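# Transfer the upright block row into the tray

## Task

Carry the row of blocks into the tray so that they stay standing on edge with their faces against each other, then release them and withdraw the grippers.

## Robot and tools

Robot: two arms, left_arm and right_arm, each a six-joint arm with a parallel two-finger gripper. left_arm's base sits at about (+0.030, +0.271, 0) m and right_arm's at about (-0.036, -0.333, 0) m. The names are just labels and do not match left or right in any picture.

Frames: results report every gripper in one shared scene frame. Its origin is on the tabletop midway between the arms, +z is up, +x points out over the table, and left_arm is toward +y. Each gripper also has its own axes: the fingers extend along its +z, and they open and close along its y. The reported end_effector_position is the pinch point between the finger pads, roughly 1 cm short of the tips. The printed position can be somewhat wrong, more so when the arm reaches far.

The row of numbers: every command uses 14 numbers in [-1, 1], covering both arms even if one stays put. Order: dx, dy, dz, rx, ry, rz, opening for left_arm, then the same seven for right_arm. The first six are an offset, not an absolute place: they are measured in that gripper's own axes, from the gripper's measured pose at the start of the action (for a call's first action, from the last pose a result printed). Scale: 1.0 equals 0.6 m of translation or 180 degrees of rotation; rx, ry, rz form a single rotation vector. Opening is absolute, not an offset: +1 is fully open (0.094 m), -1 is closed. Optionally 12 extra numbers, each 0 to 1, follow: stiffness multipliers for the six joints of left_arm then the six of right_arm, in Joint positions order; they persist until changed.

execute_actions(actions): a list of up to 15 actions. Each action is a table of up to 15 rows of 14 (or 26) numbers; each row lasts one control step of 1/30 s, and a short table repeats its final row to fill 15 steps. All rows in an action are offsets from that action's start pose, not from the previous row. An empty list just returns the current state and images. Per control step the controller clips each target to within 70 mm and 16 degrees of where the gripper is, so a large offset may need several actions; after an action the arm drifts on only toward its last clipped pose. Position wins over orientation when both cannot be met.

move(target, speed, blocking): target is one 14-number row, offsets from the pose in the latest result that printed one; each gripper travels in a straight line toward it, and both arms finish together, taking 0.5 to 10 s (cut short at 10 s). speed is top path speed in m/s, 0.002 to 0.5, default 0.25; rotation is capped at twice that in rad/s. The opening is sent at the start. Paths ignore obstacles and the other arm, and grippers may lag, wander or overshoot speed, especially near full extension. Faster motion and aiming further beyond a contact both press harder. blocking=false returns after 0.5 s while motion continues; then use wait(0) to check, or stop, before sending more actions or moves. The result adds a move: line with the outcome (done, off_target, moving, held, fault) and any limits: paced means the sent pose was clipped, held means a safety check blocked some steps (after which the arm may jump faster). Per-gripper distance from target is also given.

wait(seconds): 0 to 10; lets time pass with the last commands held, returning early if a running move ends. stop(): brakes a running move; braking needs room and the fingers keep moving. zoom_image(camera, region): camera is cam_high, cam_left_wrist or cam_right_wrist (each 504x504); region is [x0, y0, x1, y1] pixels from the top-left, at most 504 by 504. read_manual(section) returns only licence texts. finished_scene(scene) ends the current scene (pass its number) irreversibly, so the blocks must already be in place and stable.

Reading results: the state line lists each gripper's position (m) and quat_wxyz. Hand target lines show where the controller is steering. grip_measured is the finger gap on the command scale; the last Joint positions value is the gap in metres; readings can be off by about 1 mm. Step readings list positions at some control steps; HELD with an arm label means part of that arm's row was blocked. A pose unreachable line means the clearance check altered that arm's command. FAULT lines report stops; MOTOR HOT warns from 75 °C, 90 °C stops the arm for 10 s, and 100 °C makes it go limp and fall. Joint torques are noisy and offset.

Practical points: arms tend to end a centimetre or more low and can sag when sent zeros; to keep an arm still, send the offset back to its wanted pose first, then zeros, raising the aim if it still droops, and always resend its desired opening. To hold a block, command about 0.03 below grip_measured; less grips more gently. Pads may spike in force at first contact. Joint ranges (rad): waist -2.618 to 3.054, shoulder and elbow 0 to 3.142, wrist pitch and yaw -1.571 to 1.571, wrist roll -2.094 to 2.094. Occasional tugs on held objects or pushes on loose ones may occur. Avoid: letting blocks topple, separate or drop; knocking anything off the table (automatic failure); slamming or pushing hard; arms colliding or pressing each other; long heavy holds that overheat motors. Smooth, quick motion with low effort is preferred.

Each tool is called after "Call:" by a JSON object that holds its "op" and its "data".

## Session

Call:
{"op": "execute_actions", "data": {"actions": []}}

Scene clock: 0.00 s.
left_arm: end_effector_position=(+0.2974, +0.4703, +0.2985) grip_measured=+1.000 end_effector_quat_wxyz=(-0.476, +0.839, -0.251, +0.083) | right_arm: end_effector_position=(+0.3627, -0.0381, +0.3400) grip_measured=+1.000 end_effector_quat_wxyz=(+0.291, +0.031, +0.778, +0.556)
Joint positions: left_arm=[ 0.328  1.174  1.25  -0.81  -0.65  -1.953  0.094] | right_arm=[ 0.345  1.586  1.399 -0.075 -0.604  0.977  0.094]
Joint velocities: left_arm=[ 0.002  0.002  0.007 -0.051 -0.022 -0.007  0.   ] | right_arm=[-0.007 -0.012  0.007 -0.051  0.095 -0.037  0.   ]
Joint torques (N m, as the arm reports them, + toward a larger angle): no reading
Hand target (left_arm): +0.295, +0.471, +0.305; -0.482, +0.836, -0.248, +0.084
Hand target (right_arm): +0.361, -0.039, +0.352; +0.301, +0.023, +0.771, +0.560
Joint stiffness scale: left_arm=[1. 1. 1. 1. 1. 1.] | right_arm=[1. 1. 1. 1. 1. 1.]

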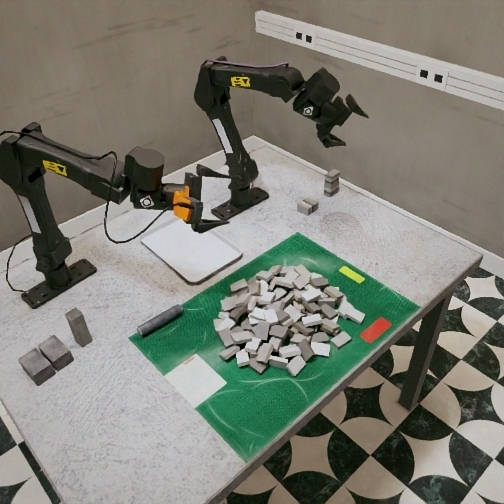

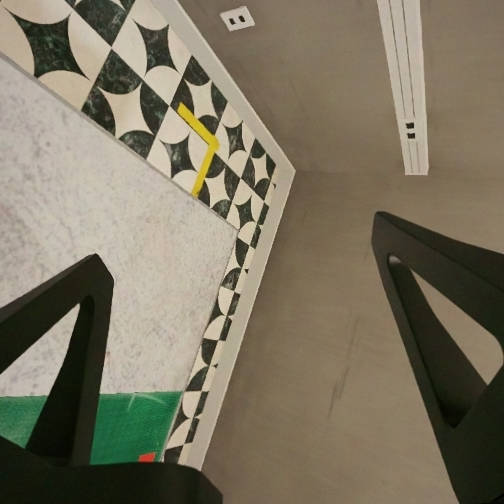

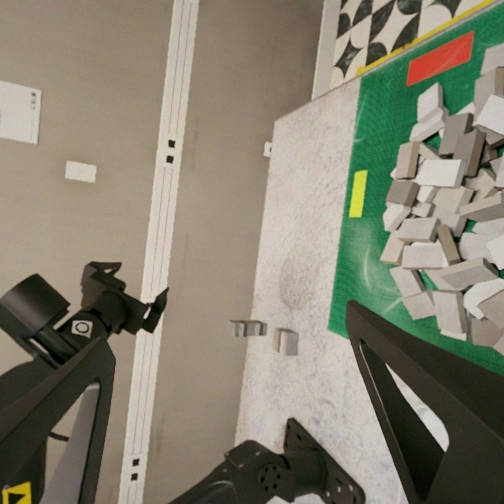

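Call:
{"op": "zoom_image", "data": {"camera": "cam_high", "region": [260, 150, 380, 240]}}

Region (260, 150, 380, 240) of cam_high's 504x504 image, scaled by 4.200, with more detail than that image has; it fills the top 378 rows of this view, and the rest is white.

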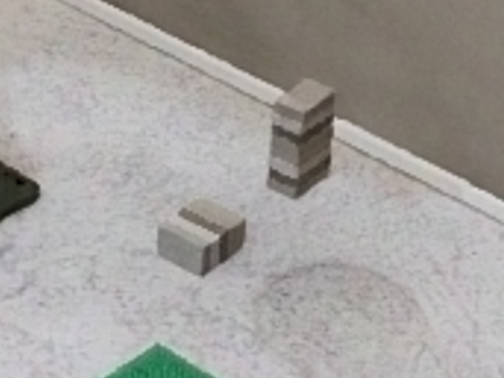

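Call:
{"op": "move", "data": {"target": [0.034,0.185,0.015,-0.072,0.412,0.727,1,-0.117,-0.167,-0.464,0,0,0,1]}}

Scene clock: 16.17 s.
left_arm: end_effector_position=(+0.2776, +0.4207, +0.1954) grip_measured=+1.000 end_effector_quat_wxyz=(+0.004, -0.006, +1.000, +0.004) | right_arm: end_effector_position=(+0.3130, -0.3410, +0.3297) grip_measured=+1.000 end_effector_quat_wxyz=(+0.292, +0.051, +0.783, +0.547)
Joint positions: left_arm=[ 0.56   1.655  1.664 -1.568 -0.002  0.528  0.094] | right_arm=[-0.63   1.7    1.702 -1.537 -1.338 -0.388  0.094]
Joint velocities: left_arm=[ 0.022  0.017 -0.007 -0.022 -0.037  0.037  0.   ] | right_arm=[ 0.007 -0.002  0.007 -0.081 -0.022 -0.095  0.   ]
Joint torques (N m, as the arm reports them, + toward a larger angle): left_arm=[-0.73 -5.95  8.07  0.09 -0.01  0.05] | right_arm=[-0.76 -6.1  10.64  0.17 -0.82 -0.19]
Hand target (left_arm): +0.280, +0.420, +0.199; +0.006, +0.001, +1.000, +0.006
Hand target (right_arm): +0.313, -0.343, +0.342; +0.307, +0.042, +0.778, +0.547
Off the commanded pose (left_arm): 0.004 m, 1 deg.
Off the commanded pose (right_arm): 0.011 m, 3 deg.
Joint stiffness scale: left_arm=[1. 1. 1. 1. 1. 1.] | right_arm=[1. 1. 1. 1. 1. 1.]
joint sent to its limit (left arm) — the command would take joint 4 (wrist pitch) past its lower limit, so that joint was sent only as far as its limit.
joint sent to its limit (right arm) — the command would take joint 4 (wrist pitch) past its lower limit, so that joint was sent only as far as its limit.
move: off_target (right_arm)

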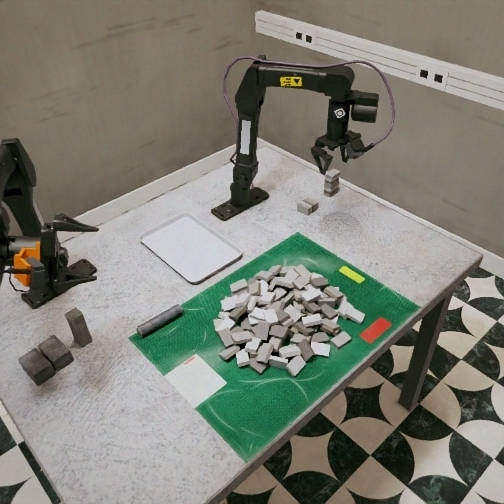

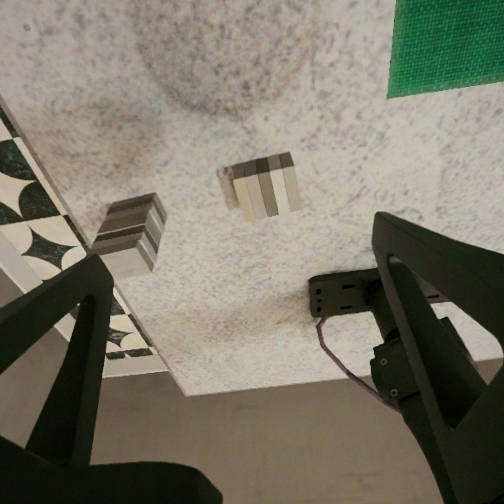

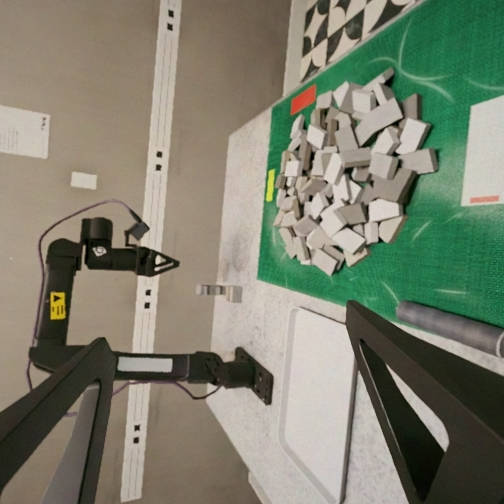

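Call:
{"op": "move", "data": {"target": [0,-0.035,0.15,0,0,-0.065,1,0,0,-0.02,0,0,0,1], "speed": 0.12}}

Scene clock: 19.27 s.
left_arm: end_effector_position=(+0.2764, +0.4025, +0.0986) grip_measured=+1.000 end_effector_quat_wxyz=(-0.013, -0.110, +0.994, -0.004) | right_arm: end_effector_position=(+0.3121, -0.3510, +0.3286) grip_measured=+1.000 end_effector_quat_wxyz=(+0.300, +0.060, +0.784, +0.540)
Joint positions: left_arm=[ 0.505  1.633  1.253 -1.219 -0.003  0.265  0.094] | right_arm=[-0.658  1.7    1.702 -1.541 -1.332 -0.398  0.094]
Joint velocities: left_arm=[-0.002 -0.012  0.007 -0.007  0.022 -0.11   0.   ] | right_arm=[-0.017  0.007  0.017 -0.007  0.037 -0.007  0.   ]
Joint torques (N m, as the arm reports them, + toward a larger angle): left_arm=[-0.83 -8.85  5.46  0.19  0.03 -0.03] | right_arm=[-0.96 -7.21  6.55  0.14 -0.68 -0.17]
Hand target (left_arm): +0.279, +0.401, +0.105; +0.005, -0.108, +0.994, +0.003
Hand target (right_arm): +0.307, -0.351, +0.332; +0.304, +0.061, +0.782, +0.541
Off the commanded pose (left_arm): 0.007 m, 2 deg.
Off the commanded pose (right_arm): 0.007 m, 2 deg.
Joint stiffness scale: left_arm=[1. 1. 1. 1. 1. 1.] | right_arm=[1. 1. 1. 1. 1. 1.]
joint sent to its limit (right arm) — the command would take joint 4 (wrist pitch) past its lower limit, so that joint was sent only as far as its limit.
move: done

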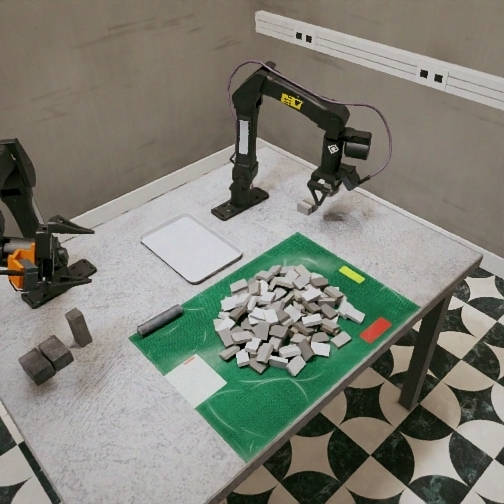

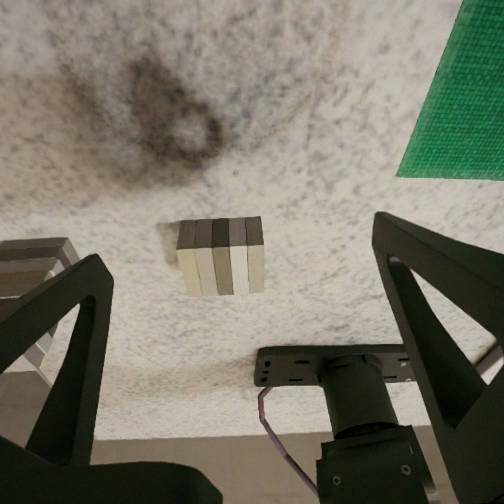

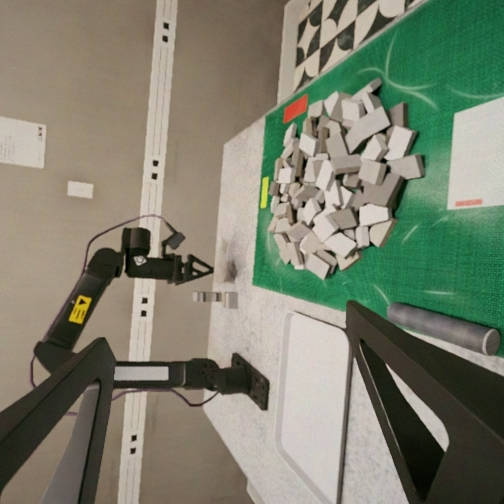

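Call:
{"op": "move", "data": {"target": [0.085,0.018,0.055,0,0,0,1,0,0,-0.01,0,0,0,1], "speed": 0.08}}

Scene clock: 23.43 s.
left_arm: end_effector_position=(+0.2231, +0.3981, +0.0622) grip_measured=+1.000 end_effector_quat_wxyz=(-0.029, -0.109, +0.994, -0.012) | right_arm: end_effector_position=(+0.3119, -0.3544, +0.3276) grip_measured=+1.000 end_effector_quat_wxyz=(+0.302, +0.061, +0.786, +0.536)
Joint positions: left_arm=[ 0.595  1.515  0.985 -1.104 -0.005  0.358  0.094] | right_arm=[-0.667  1.7    1.702 -1.541 -1.326 -0.403  0.094]
Joint velocities: left_arm=[ 0.007 -0.007 -0.007  0.066 -0.051 -0.022  0.   ] | right_arm=[-0.002  0.012 -0.022 -0.081 -0.066 -0.022  0.   ]
Joint torques (N m, as the arm reports them, + toward a larger angle): left_arm=[ 0.78 -7.25  5.29  0.18 -0.02  0.04] | right_arm=[-1.   -6.48  7.23  0.14 -0.69 -0.16]
Hand target (left_arm): +0.224, +0.402, +0.067; -0.014, -0.111, +0.994, -0.004
Hand target (right_arm): +0.309, -0.356, +0.330; +0.305, +0.064, +0.783, +0.538
Off the commanded pose (left_arm): 0.006 m, 2 deg.
Off the commanded pose (right_arm): 0.004 m, 1 deg.
Joint stiffness scale: left_arm=[1. 1. 1. 1. 1. 1.] | right_arm=[1. 1. 1. 1. 1. 1.]
joint sent to its limit (right arm) — the command would take joint 4 (wrist pitch) past its lower limit, so that joint was sent only as far as its limit.
move: done

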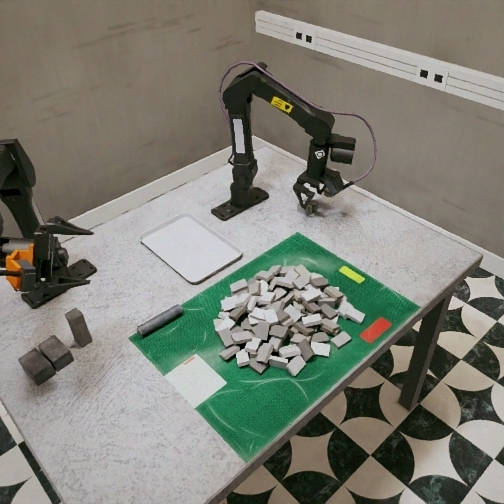

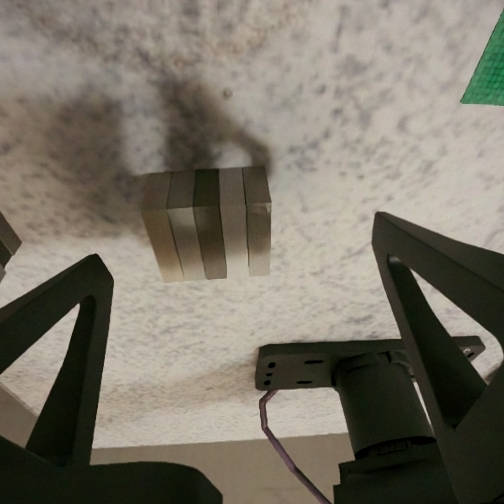

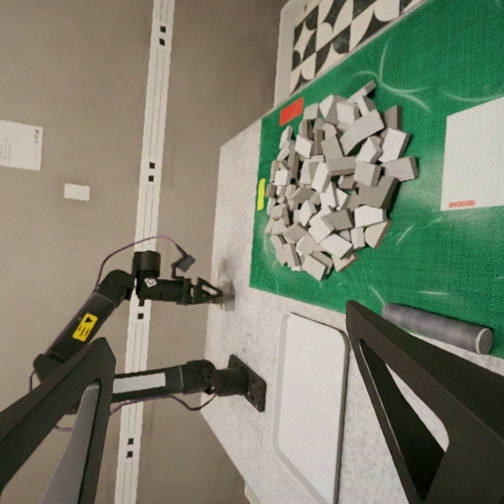

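Call:
{"op": "move", "data": {"target": [0.015,0.027,0.03,0,0,0,1,0,0,-0.005,0,0,0,1], "speed": 0.04}}

Scene clock: 25.97 s.
left_arm: end_effector_position=(+0.2120, +0.4095, +0.0491) grip_measured=+1.000 end_effector_quat_wxyz=(-0.026, -0.107, +0.994, -0.011) | right_arm: end_effector_position=(+0.3117, -0.3547, +0.3265) grip_measured=+1.000 end_effector_quat_wxyz=(+0.302, +0.060, +0.788, +0.533)
Joint positions: left_arm=[ 0.661  1.515  0.931 -1.042 -0.008  0.427  0.094] | right_arm=[-0.667  1.7    1.702 -1.541 -1.32  -0.407  0.094]
Joint velocities: left_arm=[-0.007  0.017 -0.012  0.022  0.037 -0.022  0.   ] | right_arm=[-0.002 -0.002  0.002  0.007 -0.066 -0.051  0.   ]
Joint torques (N m, as the arm reports them, + toward a larger angle): left_arm=[ 0.7  -4.14  5.    0.15 -0.04  0.06] | right_arm=[-0.96 -6.07  7.63  0.14 -0.66 -0.17]
Hand target (left_arm): +0.210, +0.411, +0.045; -0.030, -0.109, +0.994, -0.012
Hand target (right_arm): +0.310, -0.357, +0.328; +0.304, +0.063, +0.786, +0.535
Off the commanded pose (left_arm): 0.005 m, 0 deg.
Off the commanded pose (right_arm): 0.003 m, 0 deg.
Joint stiffness scale: left_arm=[1. 1. 1. 1. 1. 1.] | right_arm=[1. 1. 1. 1. 1. 1.]
joint sent to its limit (right arm) — the command would take joint 4 (wrist pitch) past its lower limit, so that joint was sent only as far as its limit.
move: done

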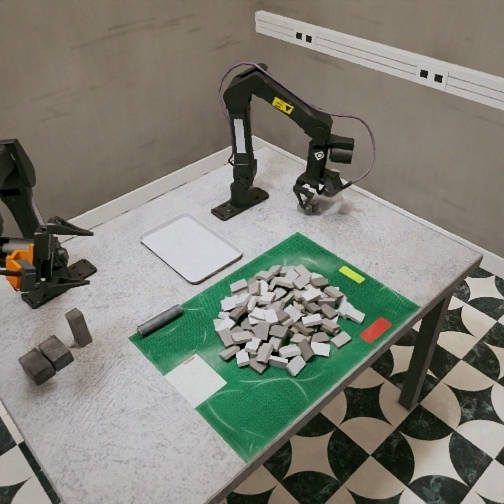

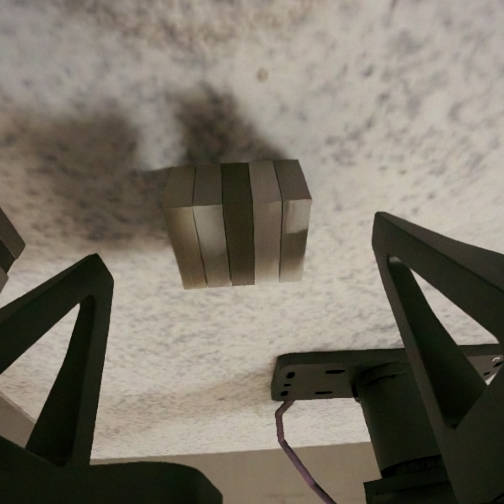

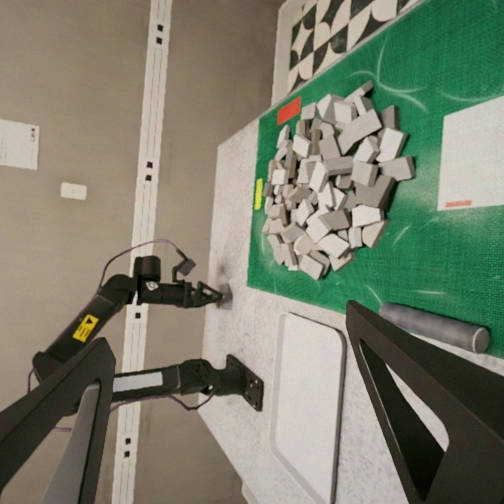

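Call:
{"op": "move", "data": {"target": [-0.01,0,0.05,0,0,0,1,0,0,-0.003,0,0,0,1], "speed": 0.03}}

Scene clock: 29.97 s.
left_arm: end_effector_position=(+0.2158, +0.4124, +0.0229) grip_measured=+1.000 end_effector_quat_wxyz=(-0.024, -0.109, +0.994, -0.010) | right_arm: end_effector_position=(+0.3116, -0.3549, +0.3255) grip_measured=+1.000 end_effector_quat_wxyz=(+0.302, +0.058, +0.790, +0.531)
Joint positions: left_arm=[ 0.661  1.571  0.873 -0.923 -0.008  0.423  0.094] | right_arm=[-0.667  1.7    1.702 -1.541 -1.314 -0.411  0.094]
Joint velocities: left_arm=[-0.012 -0.002  0.002  0.037  0.007 -0.007  0.   ] | right_arm=[ 0.007  0.002  0.002  0.051  0.051 -0.051  0.   ]
Joint torques (N m, as the arm reports them, + toward a larger angle): left_arm=[-0.78 -4.66  4.69  0.17  0.   -0.06] | right_arm=[-0.53 -5.95  7.81  0.16 -0.68 -0.16]
Hand target (left_arm): +0.217, +0.410, +0.019; -0.026, -0.107, +0.994, -0.011
Hand target (right_arm): +0.311, -0.356, +0.327; +0.303, +0.060, +0.788, +0.533
Off the commanded pose (left_arm): 0.005 m, 0 deg.
Off the commanded pose (right_arm): 0.002 m, 0 deg.
Joint stiffness scale: left_arm=[1. 1. 1. 1. 1. 1.] | right_arm=[1. 1. 1. 1. 1. 1.]
joint sent to its limit (right arm) — the command would take joint 4 (wrist pitch) past its lower limit, so that joint was sent only as far as its limit.
move: done

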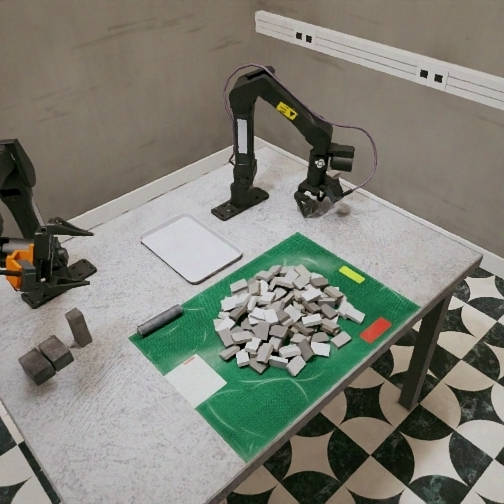

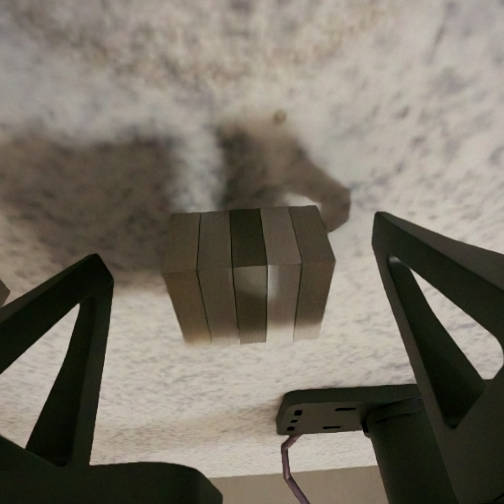

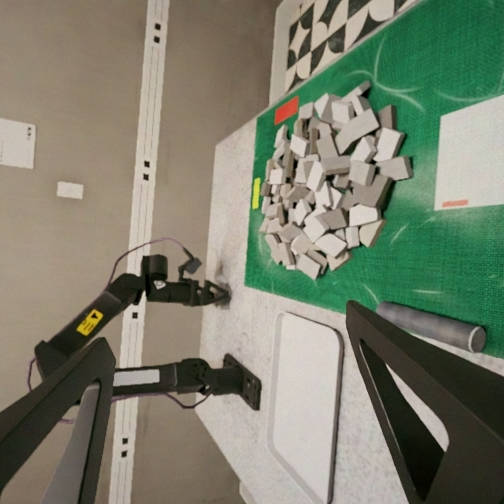

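Call:
{"op": "move", "data": {"target": [0.015,0,0,0,0,0,1,0,0,-0.003,0,0,0,1], "speed": 0.02}}

Call:
{"op": "move", "data": {"target": [0,0,-0.005,0,0,0,0.0,0,0,-0.003,0,0,0,1], "speed": 0.02}}

Scene clock: 33.40 s.
left_arm: end_effector_position=(+0.2093, +0.4090, +0.0185) grip_measured=+1.000 end_effector_quat_wxyz=(-0.032, -0.107, +0.994, -0.015) | right_arm: end_effector_position=(+0.3115, -0.3552, +0.3243) grip_measured=+1.000 end_effector_quat_wxyz=(+0.302, +0.057, +0.792, +0.528)
Joint positions: left_arm=[ 0.666  1.571  0.852 -0.922 -0.008  0.431  0.094] | right_arm=[-0.667  1.7    1.702 -1.541 -1.307 -0.415  0.094]
Joint velocities: left_arm=[-0.012 -0.012 -0.007 -0.051 -0.051 -0.007  0.   ] | right_arm=[-0.017  0.002 -0.017 -0.051 -0.007  0.022  0.   ]
Joint torques (N m, as the arm reports them, + toward a larger angle): left_arm=[ 0.68 -7.51  4.8  -0.02 -0.02  0.02] | right_arm=[-0.57 -5.93  7.8   0.14 -0.69 -0.15]
Hand target (left_arm): +0.207, +0.410, +0.023; -0.024, -0.110, +0.994, -0.010
Hand target (right_arm): +0.311, -0.356, +0.326; +0.303, +0.059, +0.790, +0.530
Off the commanded pose (left_arm): 0.006 m, 1 deg.
Off the commanded pose (right_arm): 0.002 m, 0 deg.
Joint stiffness scale: left_arm=[1. 1. 1. 1. 1. 1.] | right_arm=[1. 1. 1. 1. 1. 1.]
joint sent to its limit (right arm) — the command would take joint 4 (wrist pitch) past its lower limit, so that joint was sent only as far as its limit.
move: done

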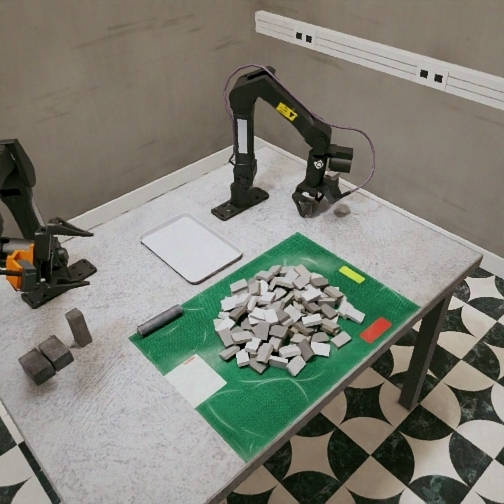

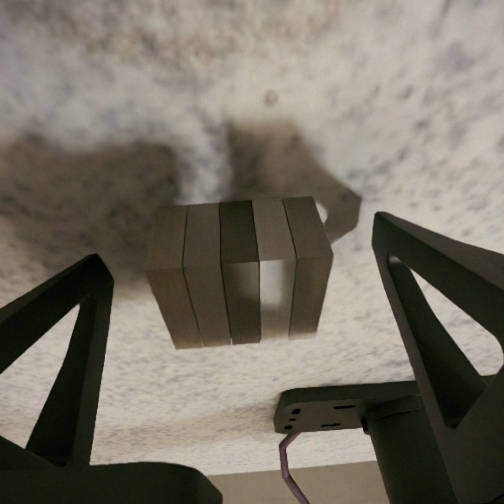

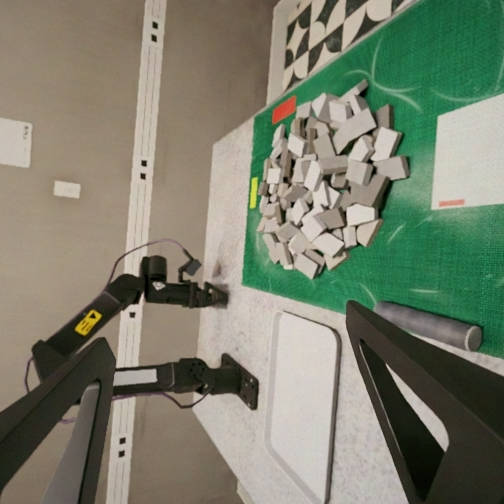

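Scene clock: 34.10 s.
left_arm: end_effector_position=(+0.2095, +0.4087, +0.0185) grip_measured=+0.079 end_effector_quat_wxyz=(-0.032, -0.107, +0.994, -0.015) | right_arm: end_effector_position=(+0.3113, -0.3554, +0.3233) grip_measured=+1.000 end_effector_quat_wxyz=(+0.302, +0.056, +0.794, +0.525)
Joint positions: left_arm=[ 0.666  1.571  0.852 -0.922 -0.006  0.431  0.051] | right_arm=[-0.667  1.7    1.702 -1.541 -1.301 -0.418  0.094]
Joint velocities: left_arm=[-0.012 -0.012  0.002  0.022 -0.007 -0.007  0.001] | right_arm=[-0.012 -0.002 -0.017 -0.007 -0.022  0.022  0.   ]
Joint torques (N m, as the arm reports them, + toward a larger angle): left_arm=[-0.12 -5.58  6.27 -0.07 -0.02  0.  ] | right_arm=[-0.56 -5.9   7.79  0.14 -0.68 -0.17]
Hand target (left_arm): +0.209, +0.409, +0.021; -0.032, -0.107, +0.994, -0.015
Hand target (right_arm): +0.311, -0.357, +0.325; +0.303, +0.058, +0.792, +0.527
Off the commanded pose (left_arm): 0.003 m, 0 deg.
Off the commanded pose (right_arm): 0.002 m, 0 deg.
Joint stiffness scale: left_arm=[1. 1. 1. 1. 1. 1.] | right_arm=[1. 1. 1. 1. 1. 1.]
joint sent to its limit (right arm) — the command would take joint 4 (wrist pitch) past its lower limit, so that joint was sent only as far as its limit.
move: done

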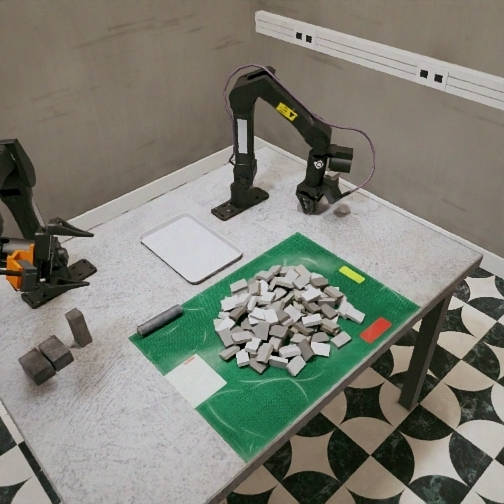

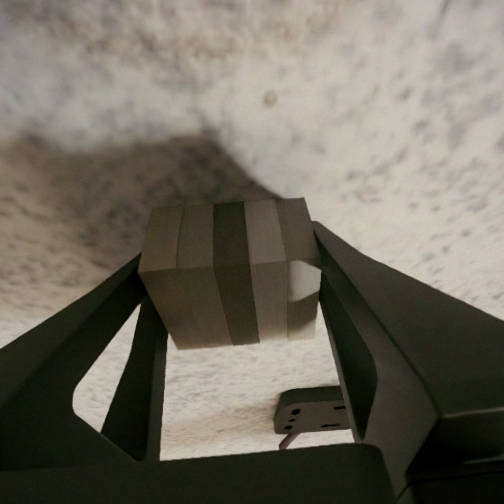

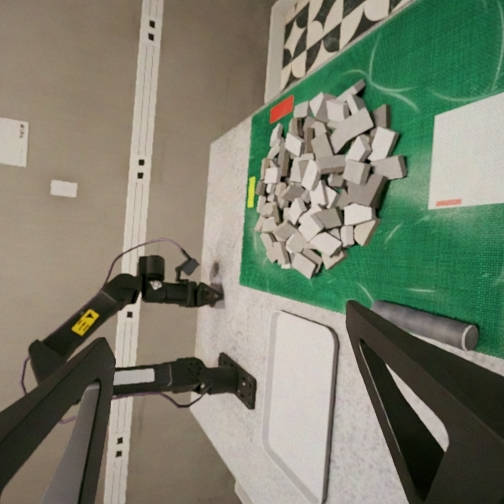

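Call:
{"op": "move", "data": {"target": [0,0,-0.2,0,0,0,0.03,0,0,-0.003,0,0,0,1], "speed": 0.1}}

Call:
{"op": "move", "data": {"target": [0.236,-0.614,0,0,0,0.065,0.03,0,0,-0.003,0,0,0,1], "speed": 0.15}}

Scene clock: 38.43 s.
left_arm: end_effector_position=(+0.2138, +0.4120, +0.1202) grip_measured=+0.079 end_effector_quat_wxyz=(-0.051, -0.107, +0.993, -0.027) | right_arm: end_effector_position=(+0.3112, -0.3557, +0.3222) grip_measured=+1.000 end_effector_quat_wxyz=(+0.302, +0.055, +0.796, +0.522)
Joint positions: left_arm=[ 0.666  1.528  1.227 -1.385 -0.006  0.431  0.051] | right_arm=[-0.667  1.7    1.702 -1.541 -1.295 -0.423  0.094]
Joint velocities: left_arm=[-0.002 -0.017 -0.017  0.037 -0.007 -0.037 -0.   ] | right_arm=[-0.012  0.002  0.002  0.051  0.066  0.007  0.   ]
Joint torques (N m, as the arm reports them, + toward a larger angle): left_arm=[-0.2  -8.15  9.29 -0.27  0.02  0.01] | right_arm=[-0.59 -5.8   7.84  0.15 -0.68 -0.17]
Hand target (left_arm): +0.215, +0.413, +0.138; -0.032, -0.107, +0.994, -0.015
Hand target (right_arm): +0.310, -0.357, +0.324; +0.303, +0.056, +0.794, +0.525
Off the commanded pose (left_arm): 0.018 m, 3 deg.
Off the commanded pose (right_arm): 0.002 m, 0 deg.
Joint stiffness scale: left_arm=[1. 1. 1. 1. 1. 1.] | right_arm=[1. 1. 1. 1. 1. 1.]
joint sent to its limit (right arm) — the command would take joint 4 (wrist pitch) past its lower limit, so that joint was sent only as far as its limit.
move: off_target (left_arm)

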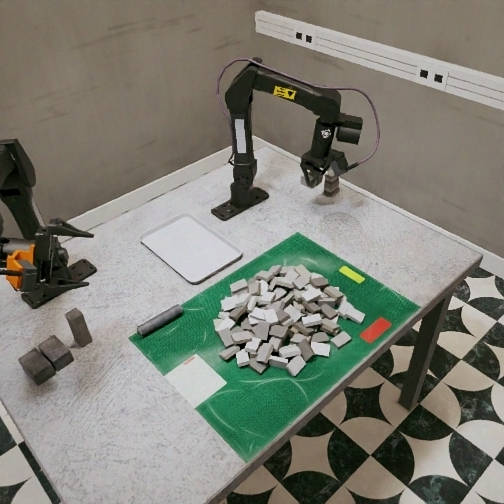

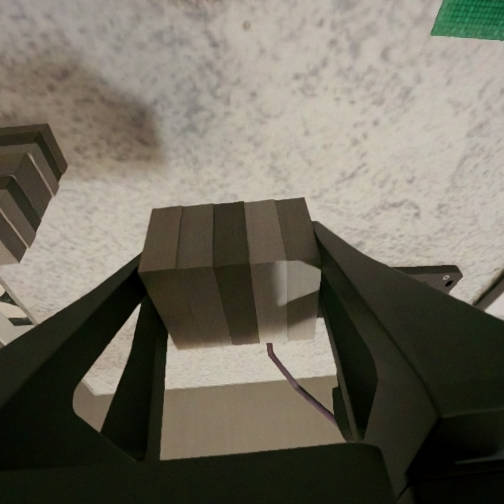

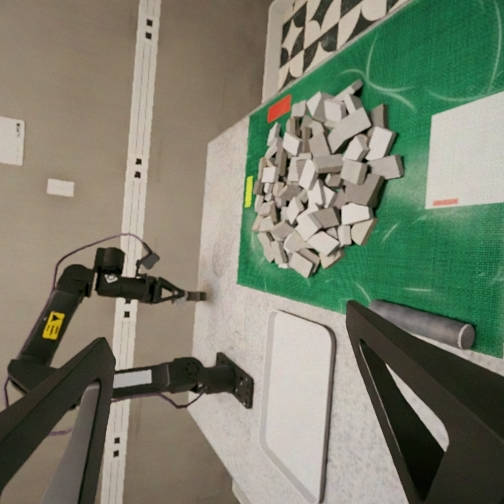

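Scene clock: 41.53 s.
left_arm: end_effector_position=(+0.1547, +0.0334, +0.1399) grip_measured=+0.078 end_effector_quat_wxyz=(-0.053, -0.006, +0.998, -0.016) | right_arm: end_effector_position=(+0.3111, -0.3560, +0.3211) grip_measured=+1.000 end_effector_quat_wxyz=(+0.302, +0.053, +0.798, +0.519)
Joint positions: left_arm=[-1.002  1.579  1.357 -1.377  0.106 -1.031  0.051] | right_arm=[-0.667  1.7    1.702 -1.541 -1.288 -0.426  0.094]
Joint velocities: left_arm=[-0.002  0.007 -0.022 -0.007 -0.037  0.022  0.001] | right_arm=[ 0.002 -0.002 -0.012 -0.022 -0.037  0.051  0.   ]
Joint torques (N m, as the arm reports them, + toward a larger angle): left_arm=[-0.39 -6.68  9.83  0.05  0.14 -0.05] | right_arm=[-0.6  -5.85  7.82  0.15 -0.67 -0.18]
Hand target (left_arm): +0.156, +0.027, +0.152; -0.045, -0.005, +0.998, -0.033
Hand target (right_arm): +0.310, -0.357, +0.323; +0.302, +0.055, +0.796, +0.522
Off the commanded pose (left_arm): 0.016 m, 2 deg.
Off the commanded pose (right_arm): 0.002 m, 0 deg.
Joint stiffness scale: left_arm=[1. 1. 1. 1. 1. 1.] | right_arm=[1. 1. 1. 1. 1. 1.]
joint sent to its limit (right arm) — the command would take joint 4 (wrist pitch) past its lower limit, so that joint was sent only as far as its limit.
move: off_target (left_arm)

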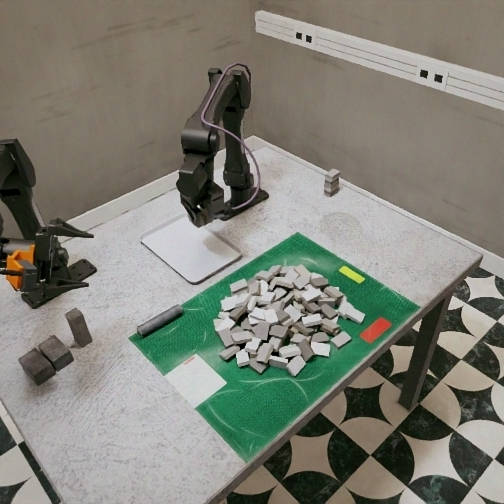

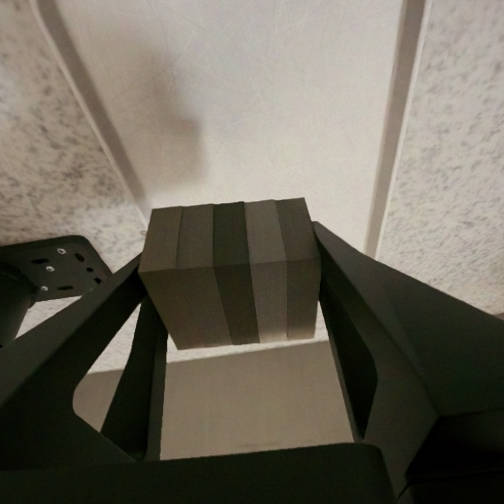

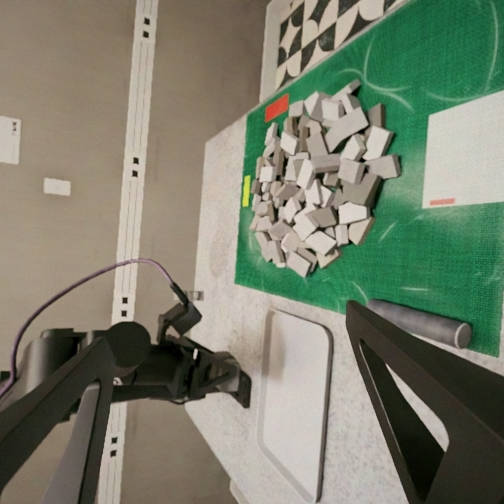

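Call:
{"op": "move", "data": {"target": [-0.035,-0.025,0.1,-0.01,-0.034,0,0.03,0,0,-0.003,0,0,0,1], "speed": 0.08}}

Scene clock: 44.70 s.
left_arm: end_effector_position=(+0.1695, +0.0200, +0.0741) grip_measured=+0.078 end_effector_quat_wxyz=(-0.008, -0.008, +1.000, +0.008) | right_arm: end_effector_position=(+0.3109, -0.3563, +0.3200) grip_measured=+1.000 end_effector_quat_wxyz=(+0.301, +0.052, +0.800, +0.516)
Joint positions: left_arm=[-1.045  1.674  1.198 -1.118  0.005 -1.081  0.051] | right_arm=[-0.667  1.7    1.702 -1.541 -1.282 -0.43   0.094]
Joint velocities: left_arm=[ 0.007 -0.007  0.002  0.022 -0.051  0.051 -0.   ] | right_arm=[-0.017  0.007  0.007 -0.037 -0.051  0.022  0.   ]
Joint torques (N m, as the arm reports them, + toward a larger angle): left_arm=[-0.77 -7.68  6.6   0.15 -0.03 -0.03] | right_arm=[-0.55 -5.89  7.86  0.15 -0.67 -0.16]
Hand target (left_arm): +0.170, +0.016, +0.079; +0.001, -0.006, +1.000, -0.000
Hand target (right_arm): +0.310, -0.357, +0.322; +0.302, +0.054, +0.798, +0.519
Off the commanded pose (left_arm): 0.005 m, 1 deg.
Off the commanded pose (right_arm): 0.002 m, 0 deg.
Joint stiffness scale: left_arm=[1. 1. 1. 1. 1. 1.] | right_arm=[1. 1. 1. 1. 1. 1.]
joint sent to its limit (right arm) — the command would take joint 4 (wrist pitch) past its lower limit, so that joint was sent only as far as its limit.
move: done

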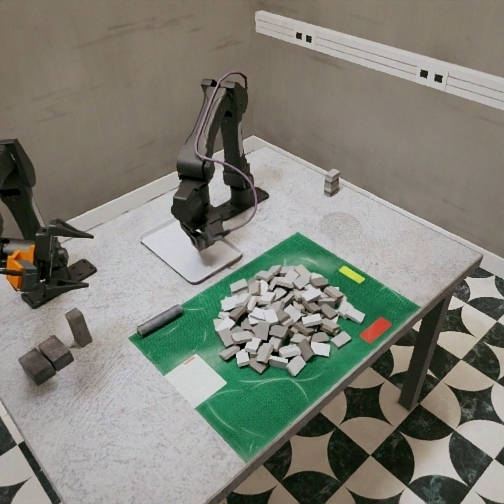

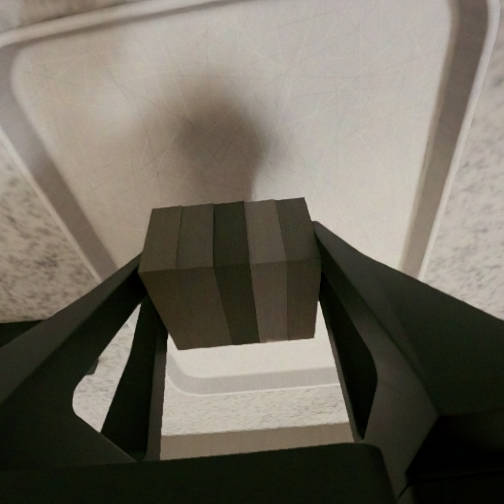

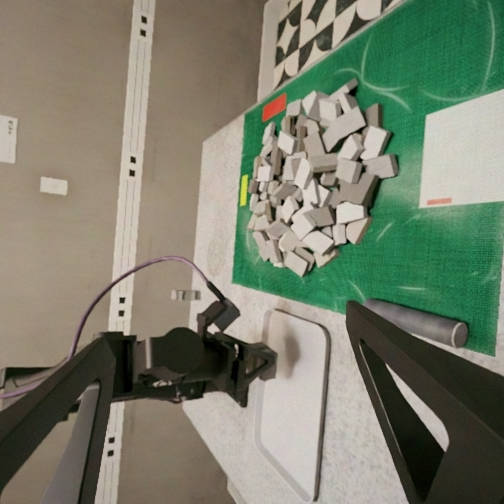

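Call:
{"op": "move", "data": {"target": [0,-0.025,0.08,0,0,0,0.03,0,0,-0.003,0,0,0,1], "speed": 0.03}}

Scene clock: 47.80 s.
left_arm: end_effector_position=(+0.1701, +0.0104, +0.0233) grip_measured=+0.078 end_effector_quat_wxyz=(-0.012, -0.011, +1.000, +0.018) | right_arm: end_effector_position=(+0.3108, -0.3566, +0.3189) grip_measured=+1.000 end_effector_quat_wxyz=(+0.301, +0.051, +0.802, +0.514)
Joint positions: left_arm=[-1.059  1.788  1.118 -0.944  0.005 -1.1    0.051] | right_arm=[-0.667  1.7    1.702 -1.541 -1.276 -0.434  0.094]
Joint velocities: left_arm=[ 0.007  0.002 -0.017 -0.022 -0.007  0.022  0.001] | right_arm=[ 0.007 -0.017 -0.012 -0.051 -0.022  0.022  0.   ]
Joint torques (N m, as the arm reports them, + toward a larger angle): left_arm=[-0.89 -8.02  5.81  0.2   0.03 -0.07] | right_arm=[-0.6  -5.9   7.84  0.14 -0.67 -0.17]
Hand target (left_arm): +0.169, +0.005, +0.026; -0.008, -0.008, +1.000, +0.008
Hand target (right_arm): +0.310, -0.358, +0.320; +0.302, +0.052, +0.800, +0.516
Off the commanded pose (left_arm): 0.005 m, 1 deg.
Off the commanded pose (right_arm): 0.002 m, 0 deg.
Joint stiffness scale: left_arm=[1. 1. 1. 1. 1. 1.] | right_arm=[1. 1. 1. 1. 1. 1.]
joint sent to its limit (right arm) — the command would take joint 4 (wrist pitch) past its lower limit, so that joint was sent only as far as its limit.
move: done

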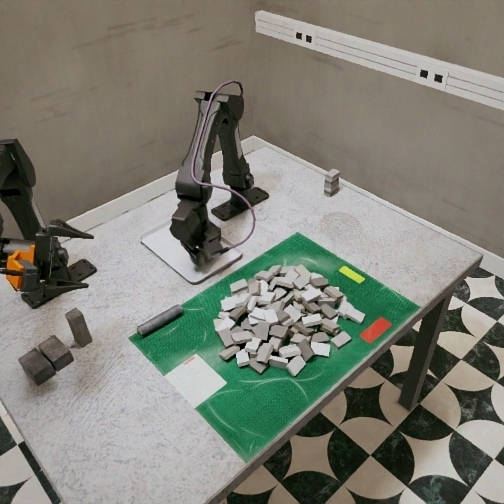

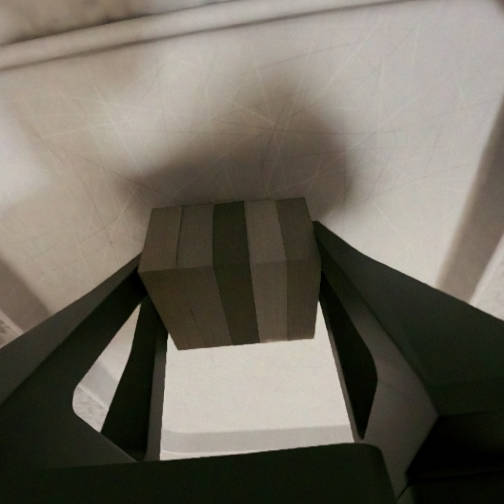

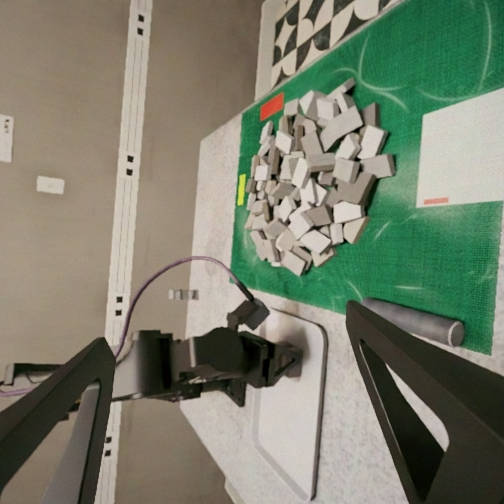

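Call:
{"op": "move", "data": {"target": [0,0,0.012,0,0,0,0.03,0,0,-0.003,0,0,0,1], "speed": 0.015}}

Scene clock: 49.43 s.
left_arm: end_effector_position=(+0.1701, +0.0108, +0.0219) grip_measured=+0.078 end_effector_quat_wxyz=(-0.011, -0.011, +1.000, +0.017) | right_arm: end_effector_position=(+0.3106, -0.3569, +0.3178) grip_measured=+1.000 end_effector_quat_wxyz=(+0.301, +0.049, +0.804, +0.511)
Joint positions: left_arm=[-1.059  1.788  1.113 -0.937  0.004 -1.1    0.051] | right_arm=[-0.667  1.7    1.702 -1.541 -1.269 -0.437  0.094]
Joint velocities: left_arm=[-0.007 -0.037  0.007 -0.007 -0.051  0.051 -0.   ] | right_arm=[-0.002 -0.022  0.017 -0.037  0.095 -0.022  0.   ]
Joint torques (N m, as the arm reports them, + toward a larger angle): left_arm=[ 0.02 -6.58  4.56  0.29  0.04 -0.02] | right_arm=[-0.63 -5.92  7.92  0.14 -0.66 -0.16]
Hand target (left_arm): +0.170, +0.011, +0.016; -0.012, -0.011, +1.000, +0.018
Hand target (right_arm): +0.310, -0.358, +0.319; +0.302, +0.051, +0.802, +0.513
Off the commanded pose (left_arm): 0.006 m, 0 deg.
Off the commanded pose (right_arm): 0.002 m, 0 deg.
Joint stiffness scale: left_arm=[1. 1. 1. 1. 1. 1.] | right_arm=[1. 1. 1. 1. 1. 1.]
joint sent to its limit (right arm) — the command would take joint 4 (wrist pitch) past its lower limit, so that joint was sent only as far as its limit.
move: done

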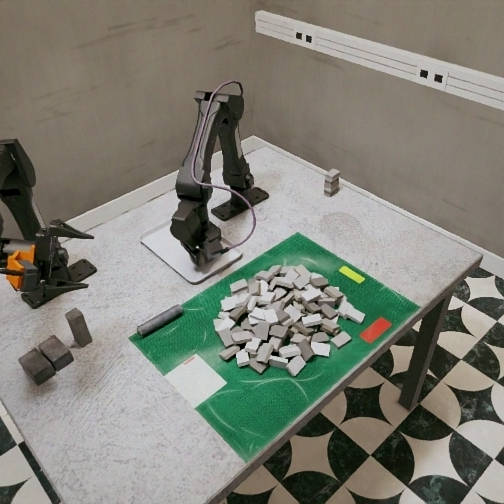

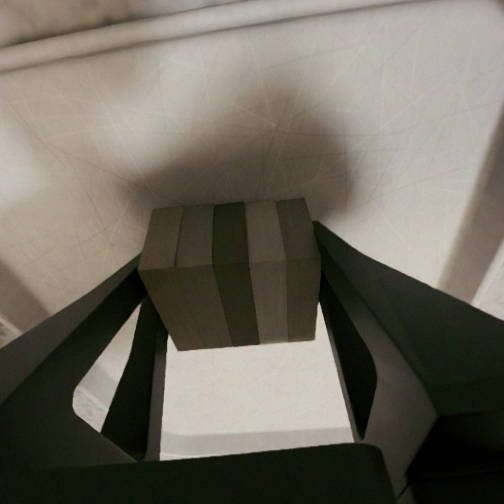

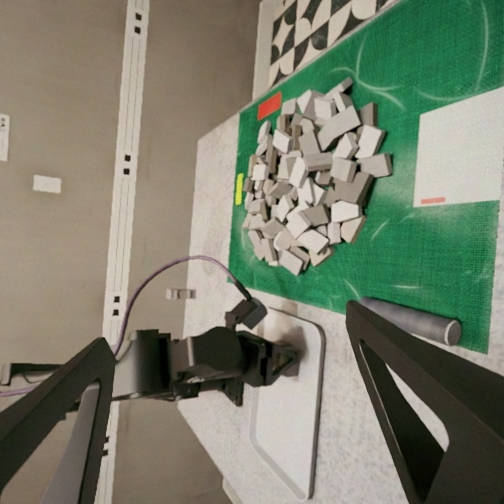

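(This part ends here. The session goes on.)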